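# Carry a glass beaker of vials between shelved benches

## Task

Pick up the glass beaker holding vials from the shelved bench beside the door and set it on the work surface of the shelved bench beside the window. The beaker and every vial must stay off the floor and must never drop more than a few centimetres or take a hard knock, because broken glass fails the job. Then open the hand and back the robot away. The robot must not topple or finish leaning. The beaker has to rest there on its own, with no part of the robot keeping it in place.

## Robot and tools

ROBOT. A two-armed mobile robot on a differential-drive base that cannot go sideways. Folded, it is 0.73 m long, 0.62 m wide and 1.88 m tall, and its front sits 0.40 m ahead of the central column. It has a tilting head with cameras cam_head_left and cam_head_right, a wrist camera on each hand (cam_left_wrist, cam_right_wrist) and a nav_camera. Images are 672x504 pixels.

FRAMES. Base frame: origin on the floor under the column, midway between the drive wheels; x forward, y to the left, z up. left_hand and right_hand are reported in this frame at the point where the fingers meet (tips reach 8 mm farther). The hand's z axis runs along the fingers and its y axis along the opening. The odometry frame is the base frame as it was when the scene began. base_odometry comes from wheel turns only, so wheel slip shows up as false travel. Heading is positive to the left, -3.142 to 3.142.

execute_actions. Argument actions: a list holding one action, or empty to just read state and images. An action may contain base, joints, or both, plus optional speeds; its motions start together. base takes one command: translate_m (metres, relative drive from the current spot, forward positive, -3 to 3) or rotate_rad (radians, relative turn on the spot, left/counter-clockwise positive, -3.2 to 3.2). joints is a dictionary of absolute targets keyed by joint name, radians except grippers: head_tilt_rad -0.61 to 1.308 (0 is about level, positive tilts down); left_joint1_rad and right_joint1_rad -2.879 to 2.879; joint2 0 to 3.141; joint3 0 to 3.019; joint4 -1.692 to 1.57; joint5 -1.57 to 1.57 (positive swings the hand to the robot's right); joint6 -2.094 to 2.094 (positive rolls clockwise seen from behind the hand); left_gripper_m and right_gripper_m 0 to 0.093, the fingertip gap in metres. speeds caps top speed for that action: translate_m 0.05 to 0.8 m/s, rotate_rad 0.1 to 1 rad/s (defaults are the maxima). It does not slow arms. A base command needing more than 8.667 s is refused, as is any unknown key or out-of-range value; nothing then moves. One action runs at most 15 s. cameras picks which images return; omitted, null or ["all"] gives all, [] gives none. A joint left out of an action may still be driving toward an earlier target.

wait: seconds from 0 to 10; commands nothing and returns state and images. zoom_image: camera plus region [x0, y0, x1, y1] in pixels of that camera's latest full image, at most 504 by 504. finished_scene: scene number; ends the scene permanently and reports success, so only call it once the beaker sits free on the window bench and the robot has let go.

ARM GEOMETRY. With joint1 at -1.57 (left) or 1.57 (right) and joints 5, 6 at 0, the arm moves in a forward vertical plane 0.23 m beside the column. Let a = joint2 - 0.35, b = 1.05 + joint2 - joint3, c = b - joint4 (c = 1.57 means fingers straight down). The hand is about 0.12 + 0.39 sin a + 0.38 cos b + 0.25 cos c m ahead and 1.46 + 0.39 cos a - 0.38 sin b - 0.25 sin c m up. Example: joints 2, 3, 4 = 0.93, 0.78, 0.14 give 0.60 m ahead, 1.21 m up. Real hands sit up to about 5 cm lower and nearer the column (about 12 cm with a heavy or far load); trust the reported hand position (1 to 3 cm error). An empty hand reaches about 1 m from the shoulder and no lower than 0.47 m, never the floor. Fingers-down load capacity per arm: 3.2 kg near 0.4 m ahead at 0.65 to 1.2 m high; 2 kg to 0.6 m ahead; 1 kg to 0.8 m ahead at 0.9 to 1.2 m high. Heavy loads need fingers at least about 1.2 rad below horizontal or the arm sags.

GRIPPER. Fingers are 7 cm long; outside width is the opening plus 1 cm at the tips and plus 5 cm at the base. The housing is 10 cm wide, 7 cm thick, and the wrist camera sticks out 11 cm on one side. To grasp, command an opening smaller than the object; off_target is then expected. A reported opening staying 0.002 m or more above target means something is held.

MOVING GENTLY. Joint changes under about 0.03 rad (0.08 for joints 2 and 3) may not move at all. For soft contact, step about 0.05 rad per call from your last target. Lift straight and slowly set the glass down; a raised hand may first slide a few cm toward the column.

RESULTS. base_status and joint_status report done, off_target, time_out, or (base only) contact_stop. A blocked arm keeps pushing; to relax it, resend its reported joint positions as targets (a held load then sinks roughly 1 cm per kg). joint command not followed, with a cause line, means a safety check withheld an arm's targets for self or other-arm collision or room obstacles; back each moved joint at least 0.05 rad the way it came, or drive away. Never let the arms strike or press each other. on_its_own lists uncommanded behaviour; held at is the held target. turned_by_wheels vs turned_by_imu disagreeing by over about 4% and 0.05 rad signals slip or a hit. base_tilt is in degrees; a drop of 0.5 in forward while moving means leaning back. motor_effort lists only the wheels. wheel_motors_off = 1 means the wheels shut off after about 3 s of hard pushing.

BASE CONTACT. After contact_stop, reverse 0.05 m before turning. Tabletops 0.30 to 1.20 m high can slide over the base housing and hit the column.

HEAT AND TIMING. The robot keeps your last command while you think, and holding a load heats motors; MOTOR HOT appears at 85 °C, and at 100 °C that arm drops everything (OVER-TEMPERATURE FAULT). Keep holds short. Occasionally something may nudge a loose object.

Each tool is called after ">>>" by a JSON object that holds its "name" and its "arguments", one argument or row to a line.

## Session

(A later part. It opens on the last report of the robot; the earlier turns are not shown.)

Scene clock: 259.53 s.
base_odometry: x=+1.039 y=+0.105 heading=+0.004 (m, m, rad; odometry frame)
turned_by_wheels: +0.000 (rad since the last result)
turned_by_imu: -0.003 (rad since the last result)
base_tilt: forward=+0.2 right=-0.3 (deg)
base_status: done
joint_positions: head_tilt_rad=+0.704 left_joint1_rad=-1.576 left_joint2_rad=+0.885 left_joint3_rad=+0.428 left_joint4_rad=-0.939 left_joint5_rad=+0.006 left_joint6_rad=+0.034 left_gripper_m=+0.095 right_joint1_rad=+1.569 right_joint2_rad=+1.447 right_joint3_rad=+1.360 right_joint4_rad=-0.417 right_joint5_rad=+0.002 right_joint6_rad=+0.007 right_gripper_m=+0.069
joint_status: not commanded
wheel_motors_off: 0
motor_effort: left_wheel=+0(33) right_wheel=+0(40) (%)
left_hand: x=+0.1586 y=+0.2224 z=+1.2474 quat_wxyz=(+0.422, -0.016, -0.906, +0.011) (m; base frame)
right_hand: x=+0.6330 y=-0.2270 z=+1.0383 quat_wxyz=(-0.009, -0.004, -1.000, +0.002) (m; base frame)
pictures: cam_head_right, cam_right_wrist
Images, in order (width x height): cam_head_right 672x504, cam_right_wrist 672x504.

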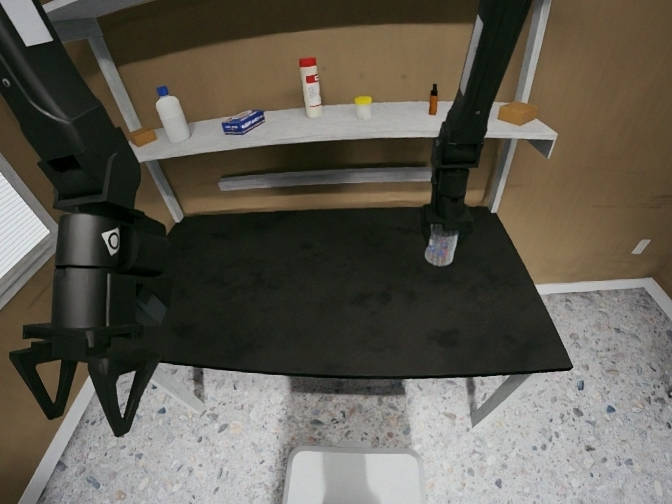

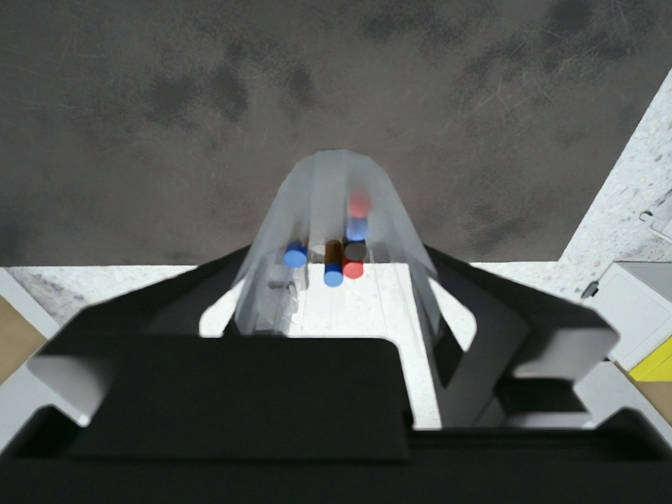

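>>> {"name": "execute_actions", "arguments": {
  "actions": [
    {"joints":{"right_joint2_rad":1.68,"right_joint3_rad":1.44,"right_joint4_rad":-0.23}}
  ],
  "cameras": ["cam_head_right","cam_right_wrist"]
}}

Scene clock: 274.57 s.
base_odometry: x=+1.039 y=+0.105 heading=+0.004 (m, m, rad; odometry frame)
turned_by_wheels: +0.000 (rad since the last result)
turned_by_imu: -0.001 (rad since the last result)
base_tilt: forward=+0.2 right=-0.3 (deg)
base_status: not commanded
joint_positions: head_tilt_rad=+0.704 left_joint1_rad=-1.576 left_joint2_rad=+0.885 left_joint3_rad=+0.428 left_joint4_rad=-0.939 left_joint5_rad=+0.006 left_joint6_rad=+0.034 left_gripper_m=+0.095 right_joint1_rad=+1.569 right_joint2_rad=+1.703 right_joint3_rad=+1.427 right_joint4_rad=-0.242 right_joint5_rad=+0.002 right_joint6_rad=+0.007 right_gripper_m=+0.069
joint_status: all done
wheel_motors_off: 0
motor_effort: left_wheel=+1(1) right_wheel=+0(0) (%)
left_hand: x=+0.1586 y=+0.2224 z=+1.2474 quat_wxyz=(+0.422, -0.016, -0.906, +0.011) (m; base frame)
right_hand: x=+0.5945 y=-0.2271 z=+0.9215 quat_wxyz=(-0.003, -0.004, -1.000, +0.002) (m; base frame)
pictures: cam_head_right, cam_right_wrist
Images, in order (width x height): cam_head_right 672x504, cam_right_wrist 672x504.

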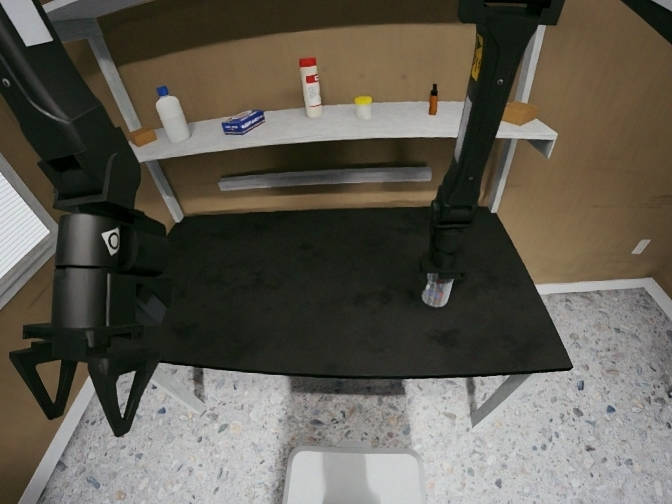

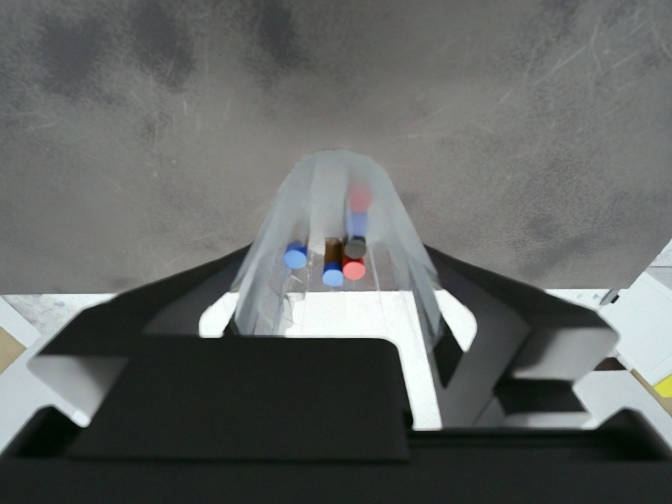

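>>> {"name": "execute_actions", "arguments": {
  "actions": [
    {"joints":{"right_joint2_rad":1.8,"right_joint4_rad":-0.09}}
  ],
  "cameras": ["cam_head_right","cam_right_wrist"]
}}

Scene clock: 294.63 s.
base_odometry: x=+1.039 y=+0.105 heading=+0.004 (m, m, rad; odometry frame)
turned_by_wheels: +0.000 (rad since the last result)
turned_by_imu: -0.001 (rad since the last result)
base_tilt: forward=+0.2 right=-0.2 (deg)
base_status: not commanded
joint_positions: head_tilt_rad=+0.704 left_joint1_rad=-1.576 left_joint2_rad=+0.885 left_joint3_rad=+0.428 left_joint4_rad=-0.939 left_joint5_rad=+0.006 left_joint6_rad=+0.034 left_gripper_m=+0.095 right_joint1_rad=+1.569 right_joint2_rad=+1.814 right_joint3_rad=+1.433 right_joint4_rad=-0.104 right_joint5_rad=+0.002 right_joint6_rad=+0.007 right_gripper_m=+0.069
joint_status: all done
wheel_motors_off: 0
motor_effort: left_wheel=-1(0) right_wheel=+1(0) (%)
left_hand: x=+0.1586 y=+0.2224 z=+1.2474 quat_wxyz=(+0.422, -0.016, -0.906, +0.011) (m; base frame)
right_hand: x=+0.5706 y=-0.2272 z=+0.8721 quat_wxyz=(-0.020, -0.004, -1.000, +0.002) (m; base frame)
pictures: cam_head_right, cam_right_wrist
Images, in order (width x height): cam_head_right 672x504, cam_right_wrist 672x504.

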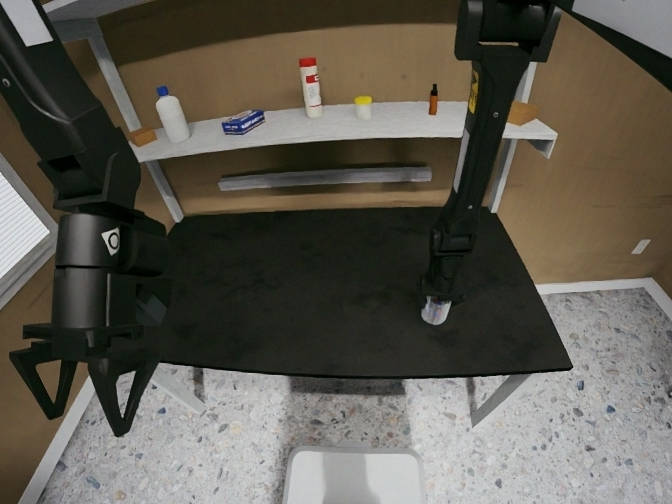

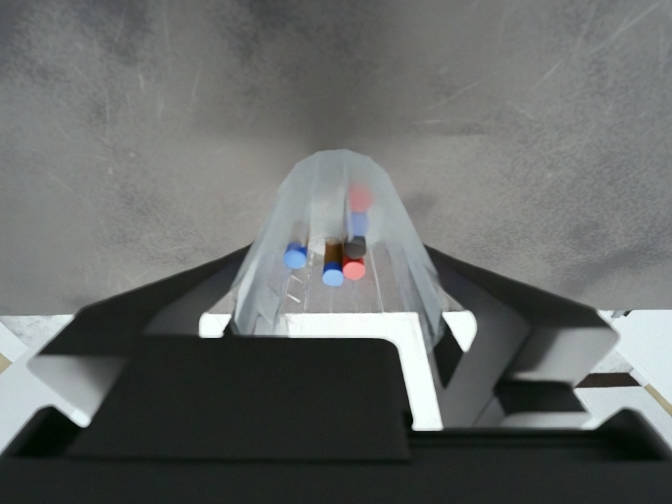

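>>> {"name": "execute_actions", "arguments": {
  "actions": [
    {"joints":{"right_joint2_rad":1.85,"right_joint4_rad":-0.04}}
  ],
  "cameras": ["cam_head_right","cam_right_wrist"]
}}

Scene clock: 298.67 s.
base_odometry: x=+1.039 y=+0.105 heading=+0.004 (m, m, rad; odometry frame)
turned_by_wheels: +0.000 (rad since the last result)
turned_by_imu: -0.001 (rad since the last result)
base_tilt: forward=+0.2 right=-0.4 (deg)
base_status: not commanded
joint_positions: head_tilt_rad=+0.704 left_joint1_rad=-1.576 left_joint2_rad=+0.885 left_joint3_rad=+0.428 left_joint4_rad=-0.939 left_joint5_rad=+0.006 left_joint6_rad=+0.034 left_gripper_m=+0.095 right_joint1_rad=+1.569 right_joint2_rad=+1.845 right_joint3_rad=+1.436 right_joint4_rad=-0.055 right_joint5_rad=+0.002 right_joint6_rad=+0.007 right_gripper_m=+0.069
joint_status: all done
wheel_motors_off: 0
motor_effort: left_wheel=+0(2) right_wheel=+1(1) (%)
left_hand: x=+0.1586 y=+0.2224 z=+1.2474 quat_wxyz=(+0.422, -0.016, -0.906, +0.011) (m; base frame)
right_hand: x=+0.5658 y=-0.2272 z=+0.8588 quat_wxyz=(-0.030, -0.004, -1.000, +0.002) (m; base frame)
pictures: cam_head_right, cam_right_wrist
Images, in order (width x height): cam_head_right 672x504, cam_right_wrist 672x504.

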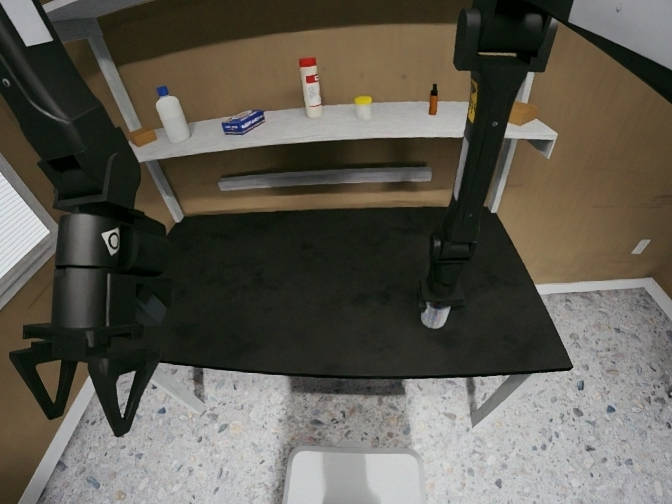

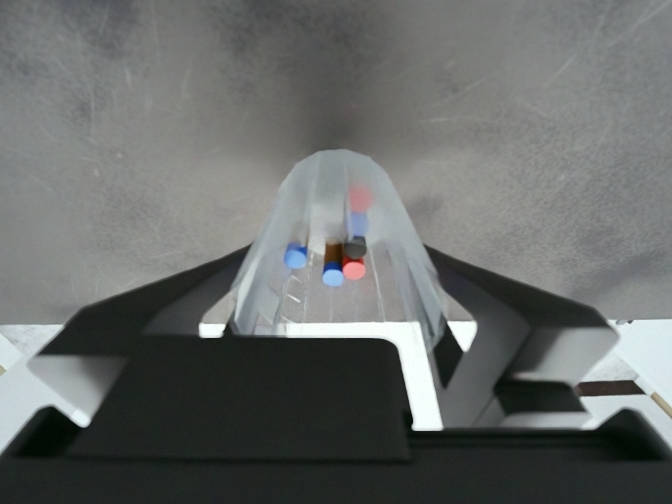

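>>> {"name": "execute_actions", "arguments": {
  "actions": [
    {"joints":{"right_joint2_rad":1.89}}
  ],
  "cameras": ["cam_head_right","cam_right_wrist"]
}}

Scene clock: 304.67 s.
base_odometry: x=+1.039 y=+0.105 heading=+0.004 (m, m, rad; odometry frame)
turned_by_wheels: +0.000 (rad since the last result)
turned_by_imu: -0.001 (rad since the last result)
base_tilt: forward=+0.2 right=-0.3 (deg)
base_status: not commanded
joint_positions: head_tilt_rad=+0.704 left_joint1_rad=-1.576 left_joint2_rad=+0.885 left_joint3_rad=+0.428 left_joint4_rad=-0.939 left_joint5_rad=+0.006 left_joint6_rad=+0.034 left_gripper_m=+0.095 right_joint1_rad=+1.569 right_joint2_rad=+1.891 right_joint3_rad=+1.439 right_joint4_rad=-0.055 right_joint5_rad=+0.002 right_joint6_rad=+0.007 right_gripper_m=+0.069
joint_status: all done
wheel_motors_off: 0
motor_effort: left_wheel=+0(1) right_wheel=+0(1) (%)
left_hand: x=+0.1586 y=+0.2224 z=+1.2474 quat_wxyz=(+0.422, -0.016, -0.906, +0.011) (m; base frame)
right_hand: x=+0.5399 y=-0.2272 z=+0.8393 quat_wxyz=(-0.008, -0.004, -1.000, +0.002) (m; base frame)
pictures: cam_head_right, cam_right_wrist
Images, in order (width x height): cam_head_right 672x504, cam_right_wrist 672x504.

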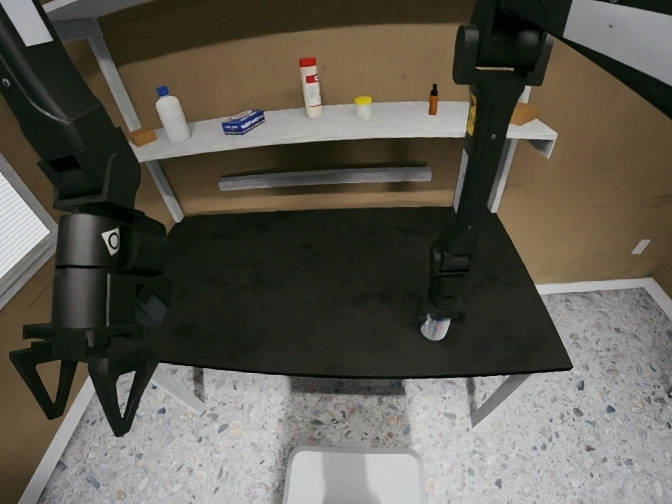

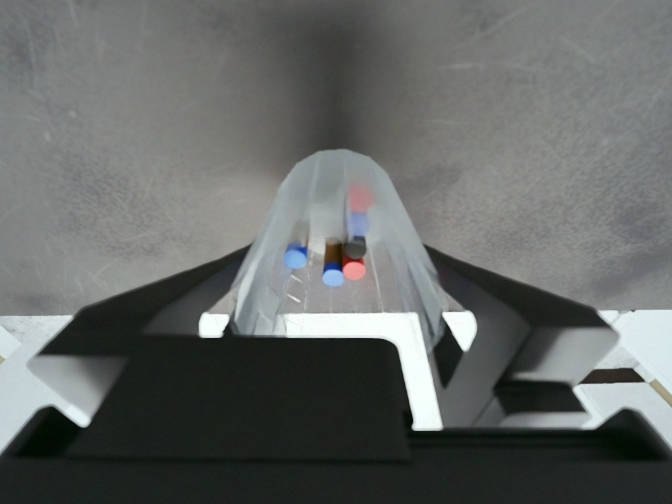

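>>> {"name": "execute_actions", "arguments": {
  "actions": [
    {"joints":{"right_joint2_rad":1.93,"right_joint4_rad":0.02}}
  ],
  "cameras": ["cam_head_right","cam_right_wrist"]
}}

Scene clock: 310.80 s.
base_odometry: x=+1.039 y=+0.105 heading=+0.004 (m, m, rad; odometry frame)
turned_by_wheels: +0.000 (rad since the last result)
turned_by_imu: -0.001 (rad since the last result)
base_tilt: forward=+0.4 right=-0.3 (deg)
base_status: not commanded
joint_positions: head_tilt_rad=+0.704 left_joint1_rad=-1.576 left_joint2_rad=+0.885 left_joint3_rad=+0.428 left_joint4_rad=-0.939 left_joint5_rad=+0.006 left_joint6_rad=+0.034 left_gripper_m=+0.095 right_joint1_rad=+1.569 right_joint2_rad=+1.926 right_joint3_rad=+1.439 right_joint4_rad=+0.004 right_joint5_rad=+0.002 right_joint6_rad=+0.007 right_gripper_m=+0.069
joint_status: all done
wheel_motors_off: 0
motor_effort: left_wheel=-2(1) right_wheel=+0(0) (%)
left_hand: x=+0.1586 y=+0.2224 z=+1.2474 quat_wxyz=(+0.422, -0.016, -0.906, +0.011) (m; base frame)
right_hand: x=+0.5323 y=-0.2272 z=+0.8252 quat_wxyz=(-0.020, -0.004, -1.000, +0.002) (m; base frame)
pictures: cam_head_right, cam_right_wrist
Images, in order (width x height): cam_head_right 672x504, cam_right_wrist 672x504.

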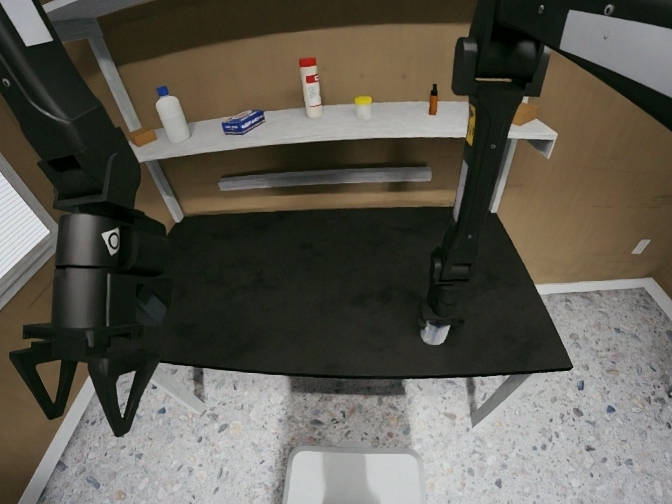

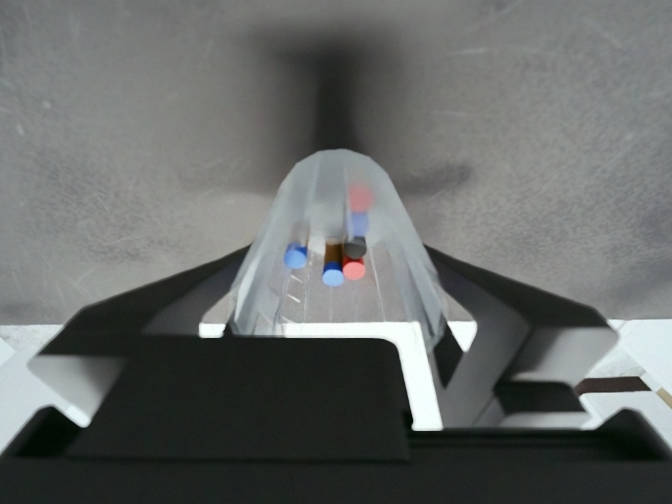

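>>> {"name": "execute_actions", "arguments": {
  "actions": [
    {"joints":{"right_joint2_rad":1.965,"right_joint4_rad":0.055}}
  ],
  "cameras": ["cam_head_right","cam_right_wrist"]
}}

Scene clock: 317.30 s.
base_odometry: x=+1.039 y=+0.105 heading=+0.004 (m, m, rad; odometry frame)
turned_by_wheels: +0.000 (rad since the last result)
turned_by_imu: -0.001 (rad since the last result)
base_tilt: forward=+0.3 right=-0.2 (deg)
base_status: not commanded
joint_positions: head_tilt_rad=+0.704 left_joint1_rad=-1.576 left_joint2_rad=+0.885 left_joint3_rad=+0.428 left_joint4_rad=-0.939 left_joint5_rad=+0.006 left_joint6_rad=+0.034 left_gripper_m=+0.095 right_joint1_rad=+1.569 right_joint2_rad=+1.959 right_joint3_rad=+1.439 right_joint4_rad=+0.040 right_joint5_rad=+0.001 right_joint6_rad=+0.007 right_gripper_m=+0.069
joint_status: all done
wheel_motors_off: 0
motor_effort: left_wheel=+0(2) right_wheel=+0(0) (%)
left_hand: x=+0.1586 y=+0.2224 z=+1.2474 quat_wxyz=(+0.422, -0.016, -0.906, +0.011) (m; base frame)
right_hand: x=+0.5208 y=-0.2272 z=+0.8126 quat_wxyz=(-0.022, -0.004, -1.000, +0.001) (m; base frame)
pictures: cam_head_right, cam_right_wrist
Images, in order (width x height): cam_head_right 672x504, cam_right_wrist 672x504.

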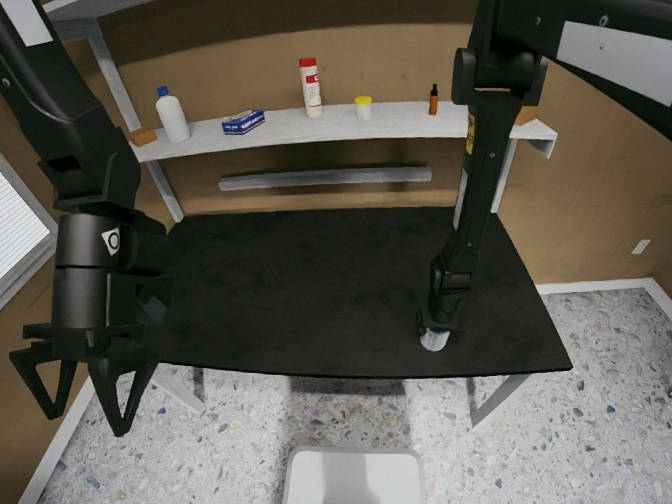

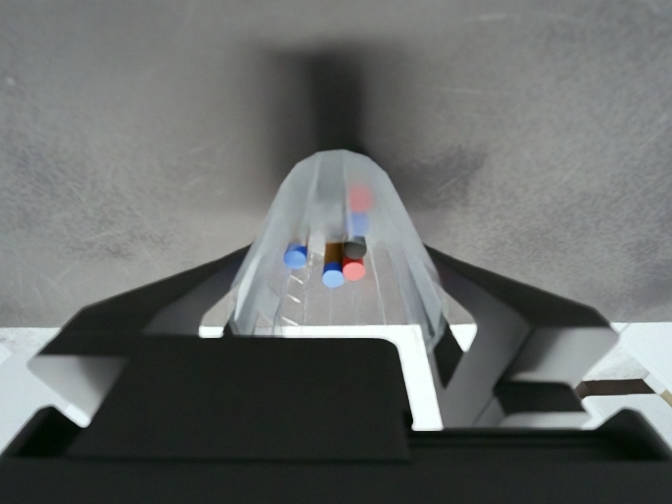

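>>> {"name": "execute_actions", "arguments": {
  "actions": [
    {"joints":{"right_joint2_rad":2.005,"right_joint3_rad":1.49}}
  ],
  "cameras": ["cam_head_right","cam_right_wrist"]
}}

Scene clock: 327.60 s.
base_odometry: x=+1.039 y=+0.105 heading=+0.004 (m, m, rad; odometry frame)
turned_by_wheels: +0.000 (rad since the last result)
turned_by_imu: -0.001 (rad since the last result)
base_tilt: forward=+0.1 right=-0.2 (deg)
base_status: not commanded
joint_positions: head_tilt_rad=+0.704 left_joint1_rad=-1.576 left_joint2_rad=+0.885 left_joint3_rad=+0.428 left_joint4_rad=-0.939 left_joint5_rad=+0.006 left_joint6_rad=+0.034 left_gripper_m=+0.095 right_joint1_rad=+1.569 right_joint2_rad=+1.961 right_joint3_rad=+1.476 right_joint4_rad=+0.040 right_joint5_rad=-0.001 right_joint6_rad=+0.007 right_gripper_m=+0.069
joint_status: all done
wheel_motors_off: 0
motor_effort: left_wheel=+0(1) right_wheel=+1(1) (%)
left_hand: x=+0.1586 y=+0.2224 z=+1.2474 quat_wxyz=(+0.422, -0.016, -0.906, +0.011) (m; base frame)
right_hand: x=+0.5425 y=-0.2269 z=+0.8125 quat_wxyz=(-0.040, -0.004, -0.999, +0.000) (m; base frame)
pictures: cam_head_right, cam_right_wrist
Images, in order (width x height): cam_head_right 672x504, cam_right_wrist 672x504.

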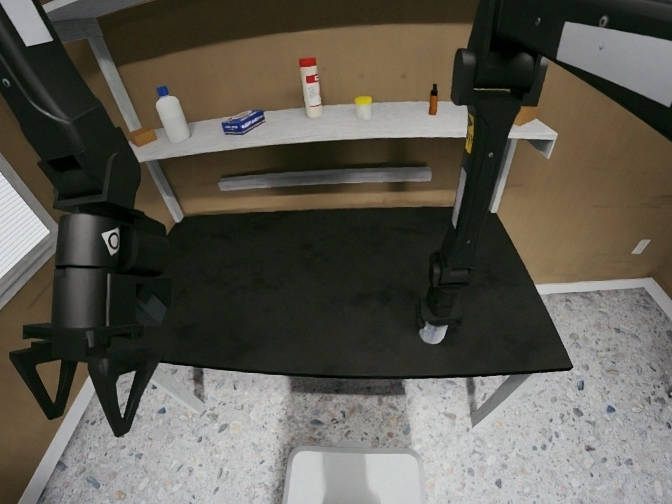

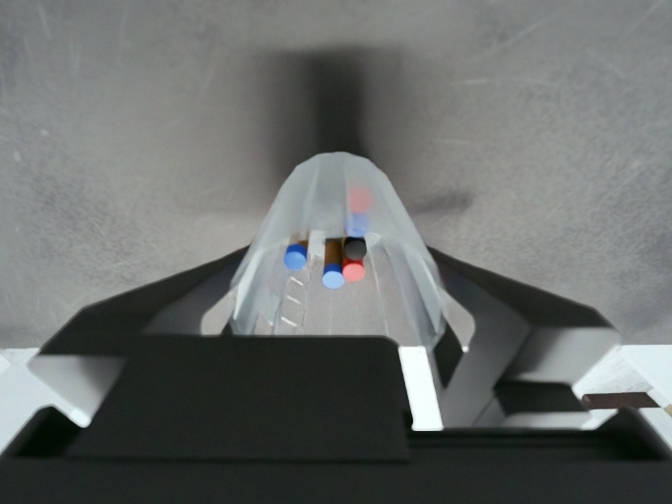

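Contact. Ease the push and release.

>>> {"name": "execute_actions", "arguments": {
  "actions": [
    {"joints":{"right_joint2_rad":1.95,"right_joint3_rad":1.476,"right_gripper_m":0.093}}
  ],
  "cameras": ["cam_right_wrist"]
}}

>>> {"name": "execute_actions", "arguments": {
  "actions": [
    {"joints":{"right_joint2_rad":1.7,"right_joint3_rad":1.24,"right_joint4_rad":0.0}}
  ],
  "cameras": ["cam_head_right","cam_right_wrist"]
}}

Scene clock: 334.73 s.
base_odometry: x=+1.039 y=+0.105 heading=+0.004 (m, m, rad; odometry frame)
turned_by_wheels: +0.000 (rad since the last result)
turned_by_imu: -0.001 (rad since the last result)
base_tilt: forward=+0.2 right=-0.3 (deg)
base_status: not commanded
joint_positions: head_tilt_rad=+0.704 left_joint1_rad=-1.576 left_joint2_rad=+0.885 left_joint3_rad=+0.428 left_joint4_rad=-0.939 left_joint5_rad=+0.006 left_joint6_rad=+0.034 left_gripper_m=+0.095 right_joint1_rad=+1.569 right_joint2_rad=+1.959 right_joint3_rad=+1.474 right_joint4_rad=+0.040 right_joint5_rad=-0.001 right_joint6_rad=+0.007 right_gripper_m=+0.093
joint_status: all done
wheel_motors_off: 0
motor_effort: left_wheel=+3(2) right_wheel=+0(2) (%)
left_hand: x=+0.1586 y=+0.2224 z=+1.2474 quat_wxyz=(+0.422, -0.016, -0.906, +0.011) (m; base frame)
right_hand: x=+0.5426 y=-0.2269 z=+0.8132 quat_wxyz=(-0.040, -0.004, -0.999, +0.000) (m; base frame)
pictures: cam_right_wrist
Images, in order (width x height): cam_right_wrist 672x504.

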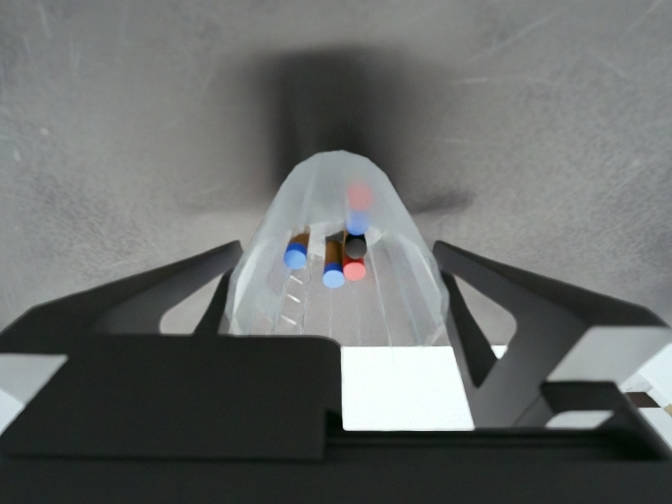

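Scene clock: 335.87 s.
base_odometry: x=+1.039 y=+0.105 heading=+0.004 (m, m, rad; odometry frame)
turned_by_wheels: +0.000 (rad since the last result)
turned_by_imu: +0.000 (rad since the last result)
base_tilt: forward=+0.2 right=-0.3 (deg)
base_status: not commanded
joint_positions: head_tilt_rad=+0.704 left_joint1_rad=-1.576 left_joint2_rad=+0.885 left_joint3_rad=+0.428 left_joint4_rad=-0.939 left_joint5_rad=+0.006 left_joint6_rad=+0.034 left_gripper_m=+0.095 right_joint1_rad=+1.569 right_joint2_rad=+1.682 right_joint3_rad=+1.242 right_joint4_rad=+0.011 right_joint5_rad=-0.001 right_joint6_rad=+0.007 right_gripper_m=+0.093
joint_status: all done
wheel_motors_off: 0
motor_effort: left_wheel=+1(0) right_wheel=+0(0) (%)
left_hand: x=+0.1586 y=+0.2224 z=+1.2474 quat_wxyz=(+0.422, -0.016, -0.906, +0.011) (m; base frame)
right_hand: x=+0.5529 y=-0.2267 z=+0.9202 quat_wxyz=(-0.047, -0.004, -0.999, +0.000) (m; base frame)
pictures: cam_head_right, cam_right_wrist
Images, in order (width x height): cam_head_right 672x504, cam_right_wrist 672x504.

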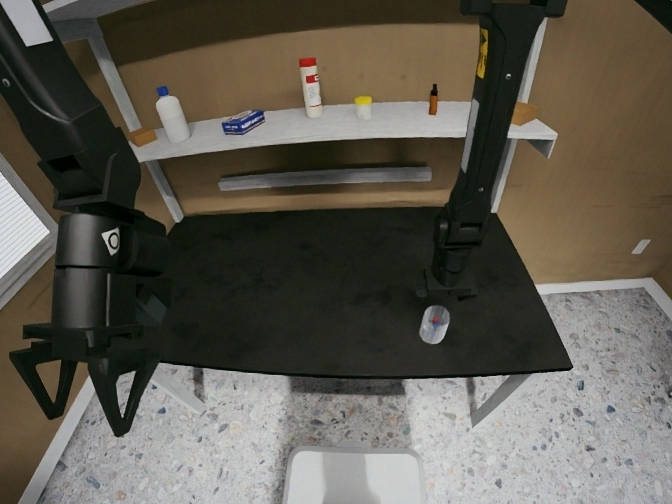

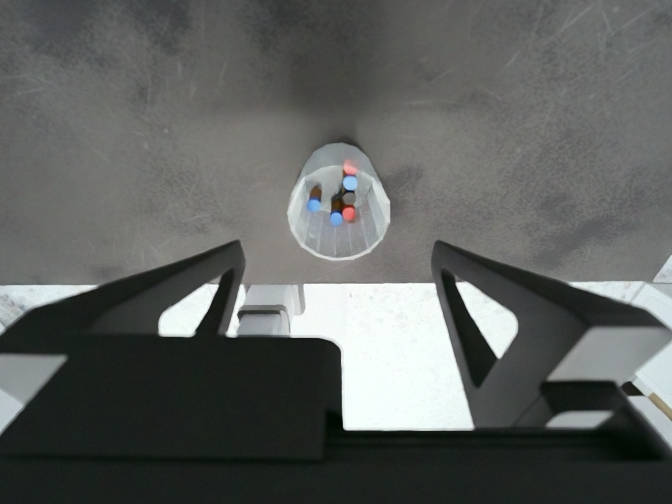

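>>> {"name": "execute_actions", "arguments": {
  "actions": [
    {"base":{"translate_m":-0.6},"joints":{"right_joint2_rad":1.2,"right_joint3_rad":0.8,"right_joint4_rad":-0.1}}
  ],
  "cameras": ["cam_head_right"]
}}

>>> {"name": "finished_scene", "arguments": {
  "scene": 1
}}

Scene clock: 350.93 s.
base_odometry: x=+0.439 y=+0.103 heading=+0.004 (m, m, rad; odometry frame)
turned_by_wheels: +0.000 (rad since the last result)
turned_by_imu: +0.000 (rad since the last result)
base_tilt: forward=+0.2 right=-0.3 (deg)
base_status: done
joint_positions: head_tilt_rad=+0.704 left_joint1_rad=-1.576 left_joint2_rad=+0.884 left_joint3_rad=+0.425 left_joint4_rad=-0.939 left_joint5_rad=+0.006 left_joint6_rad=+0.034 left_gripper_m=+0.095 right_joint1_rad=+1.569 right_joint2_rad=+1.189 right_joint3_rad=+0.795 right_joint4_rad=-0.087 right_joint5_rad=-0.001 right_joint6_rad=+0.007 right_gripper_m=+0.093
joint_status: all done
wheel_motors_off: 0
motor_effort: left_wheel=-2(32) right_wheel=+0(44) (%)
left_hand: x=+0.1571 y=+0.2224 z=+1.2480 quat_wxyz=(+0.423, -0.016, -0.906, +0.011) (m; base frame)
right_hand: x=+0.4708 y=-0.2263 z=+1.0877 quat_wxyz=(-0.021, -0.004, -1.000, +0.000) (m; base frame)
pictures: cam_head_right
Images, in order (width x height): cam_head_right 672x504.

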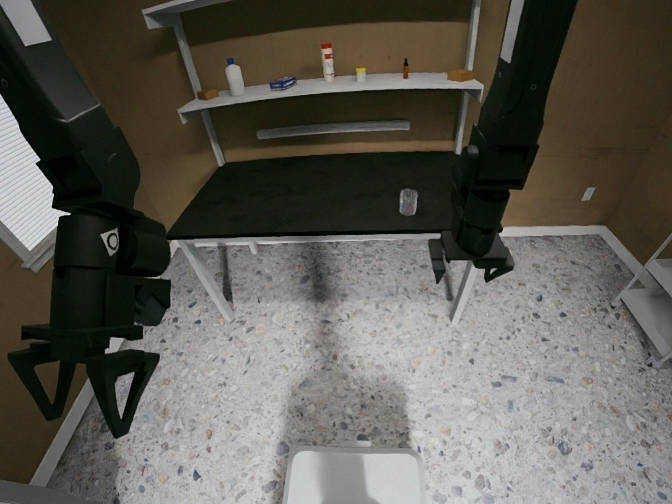

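The scene is finished: the task was done.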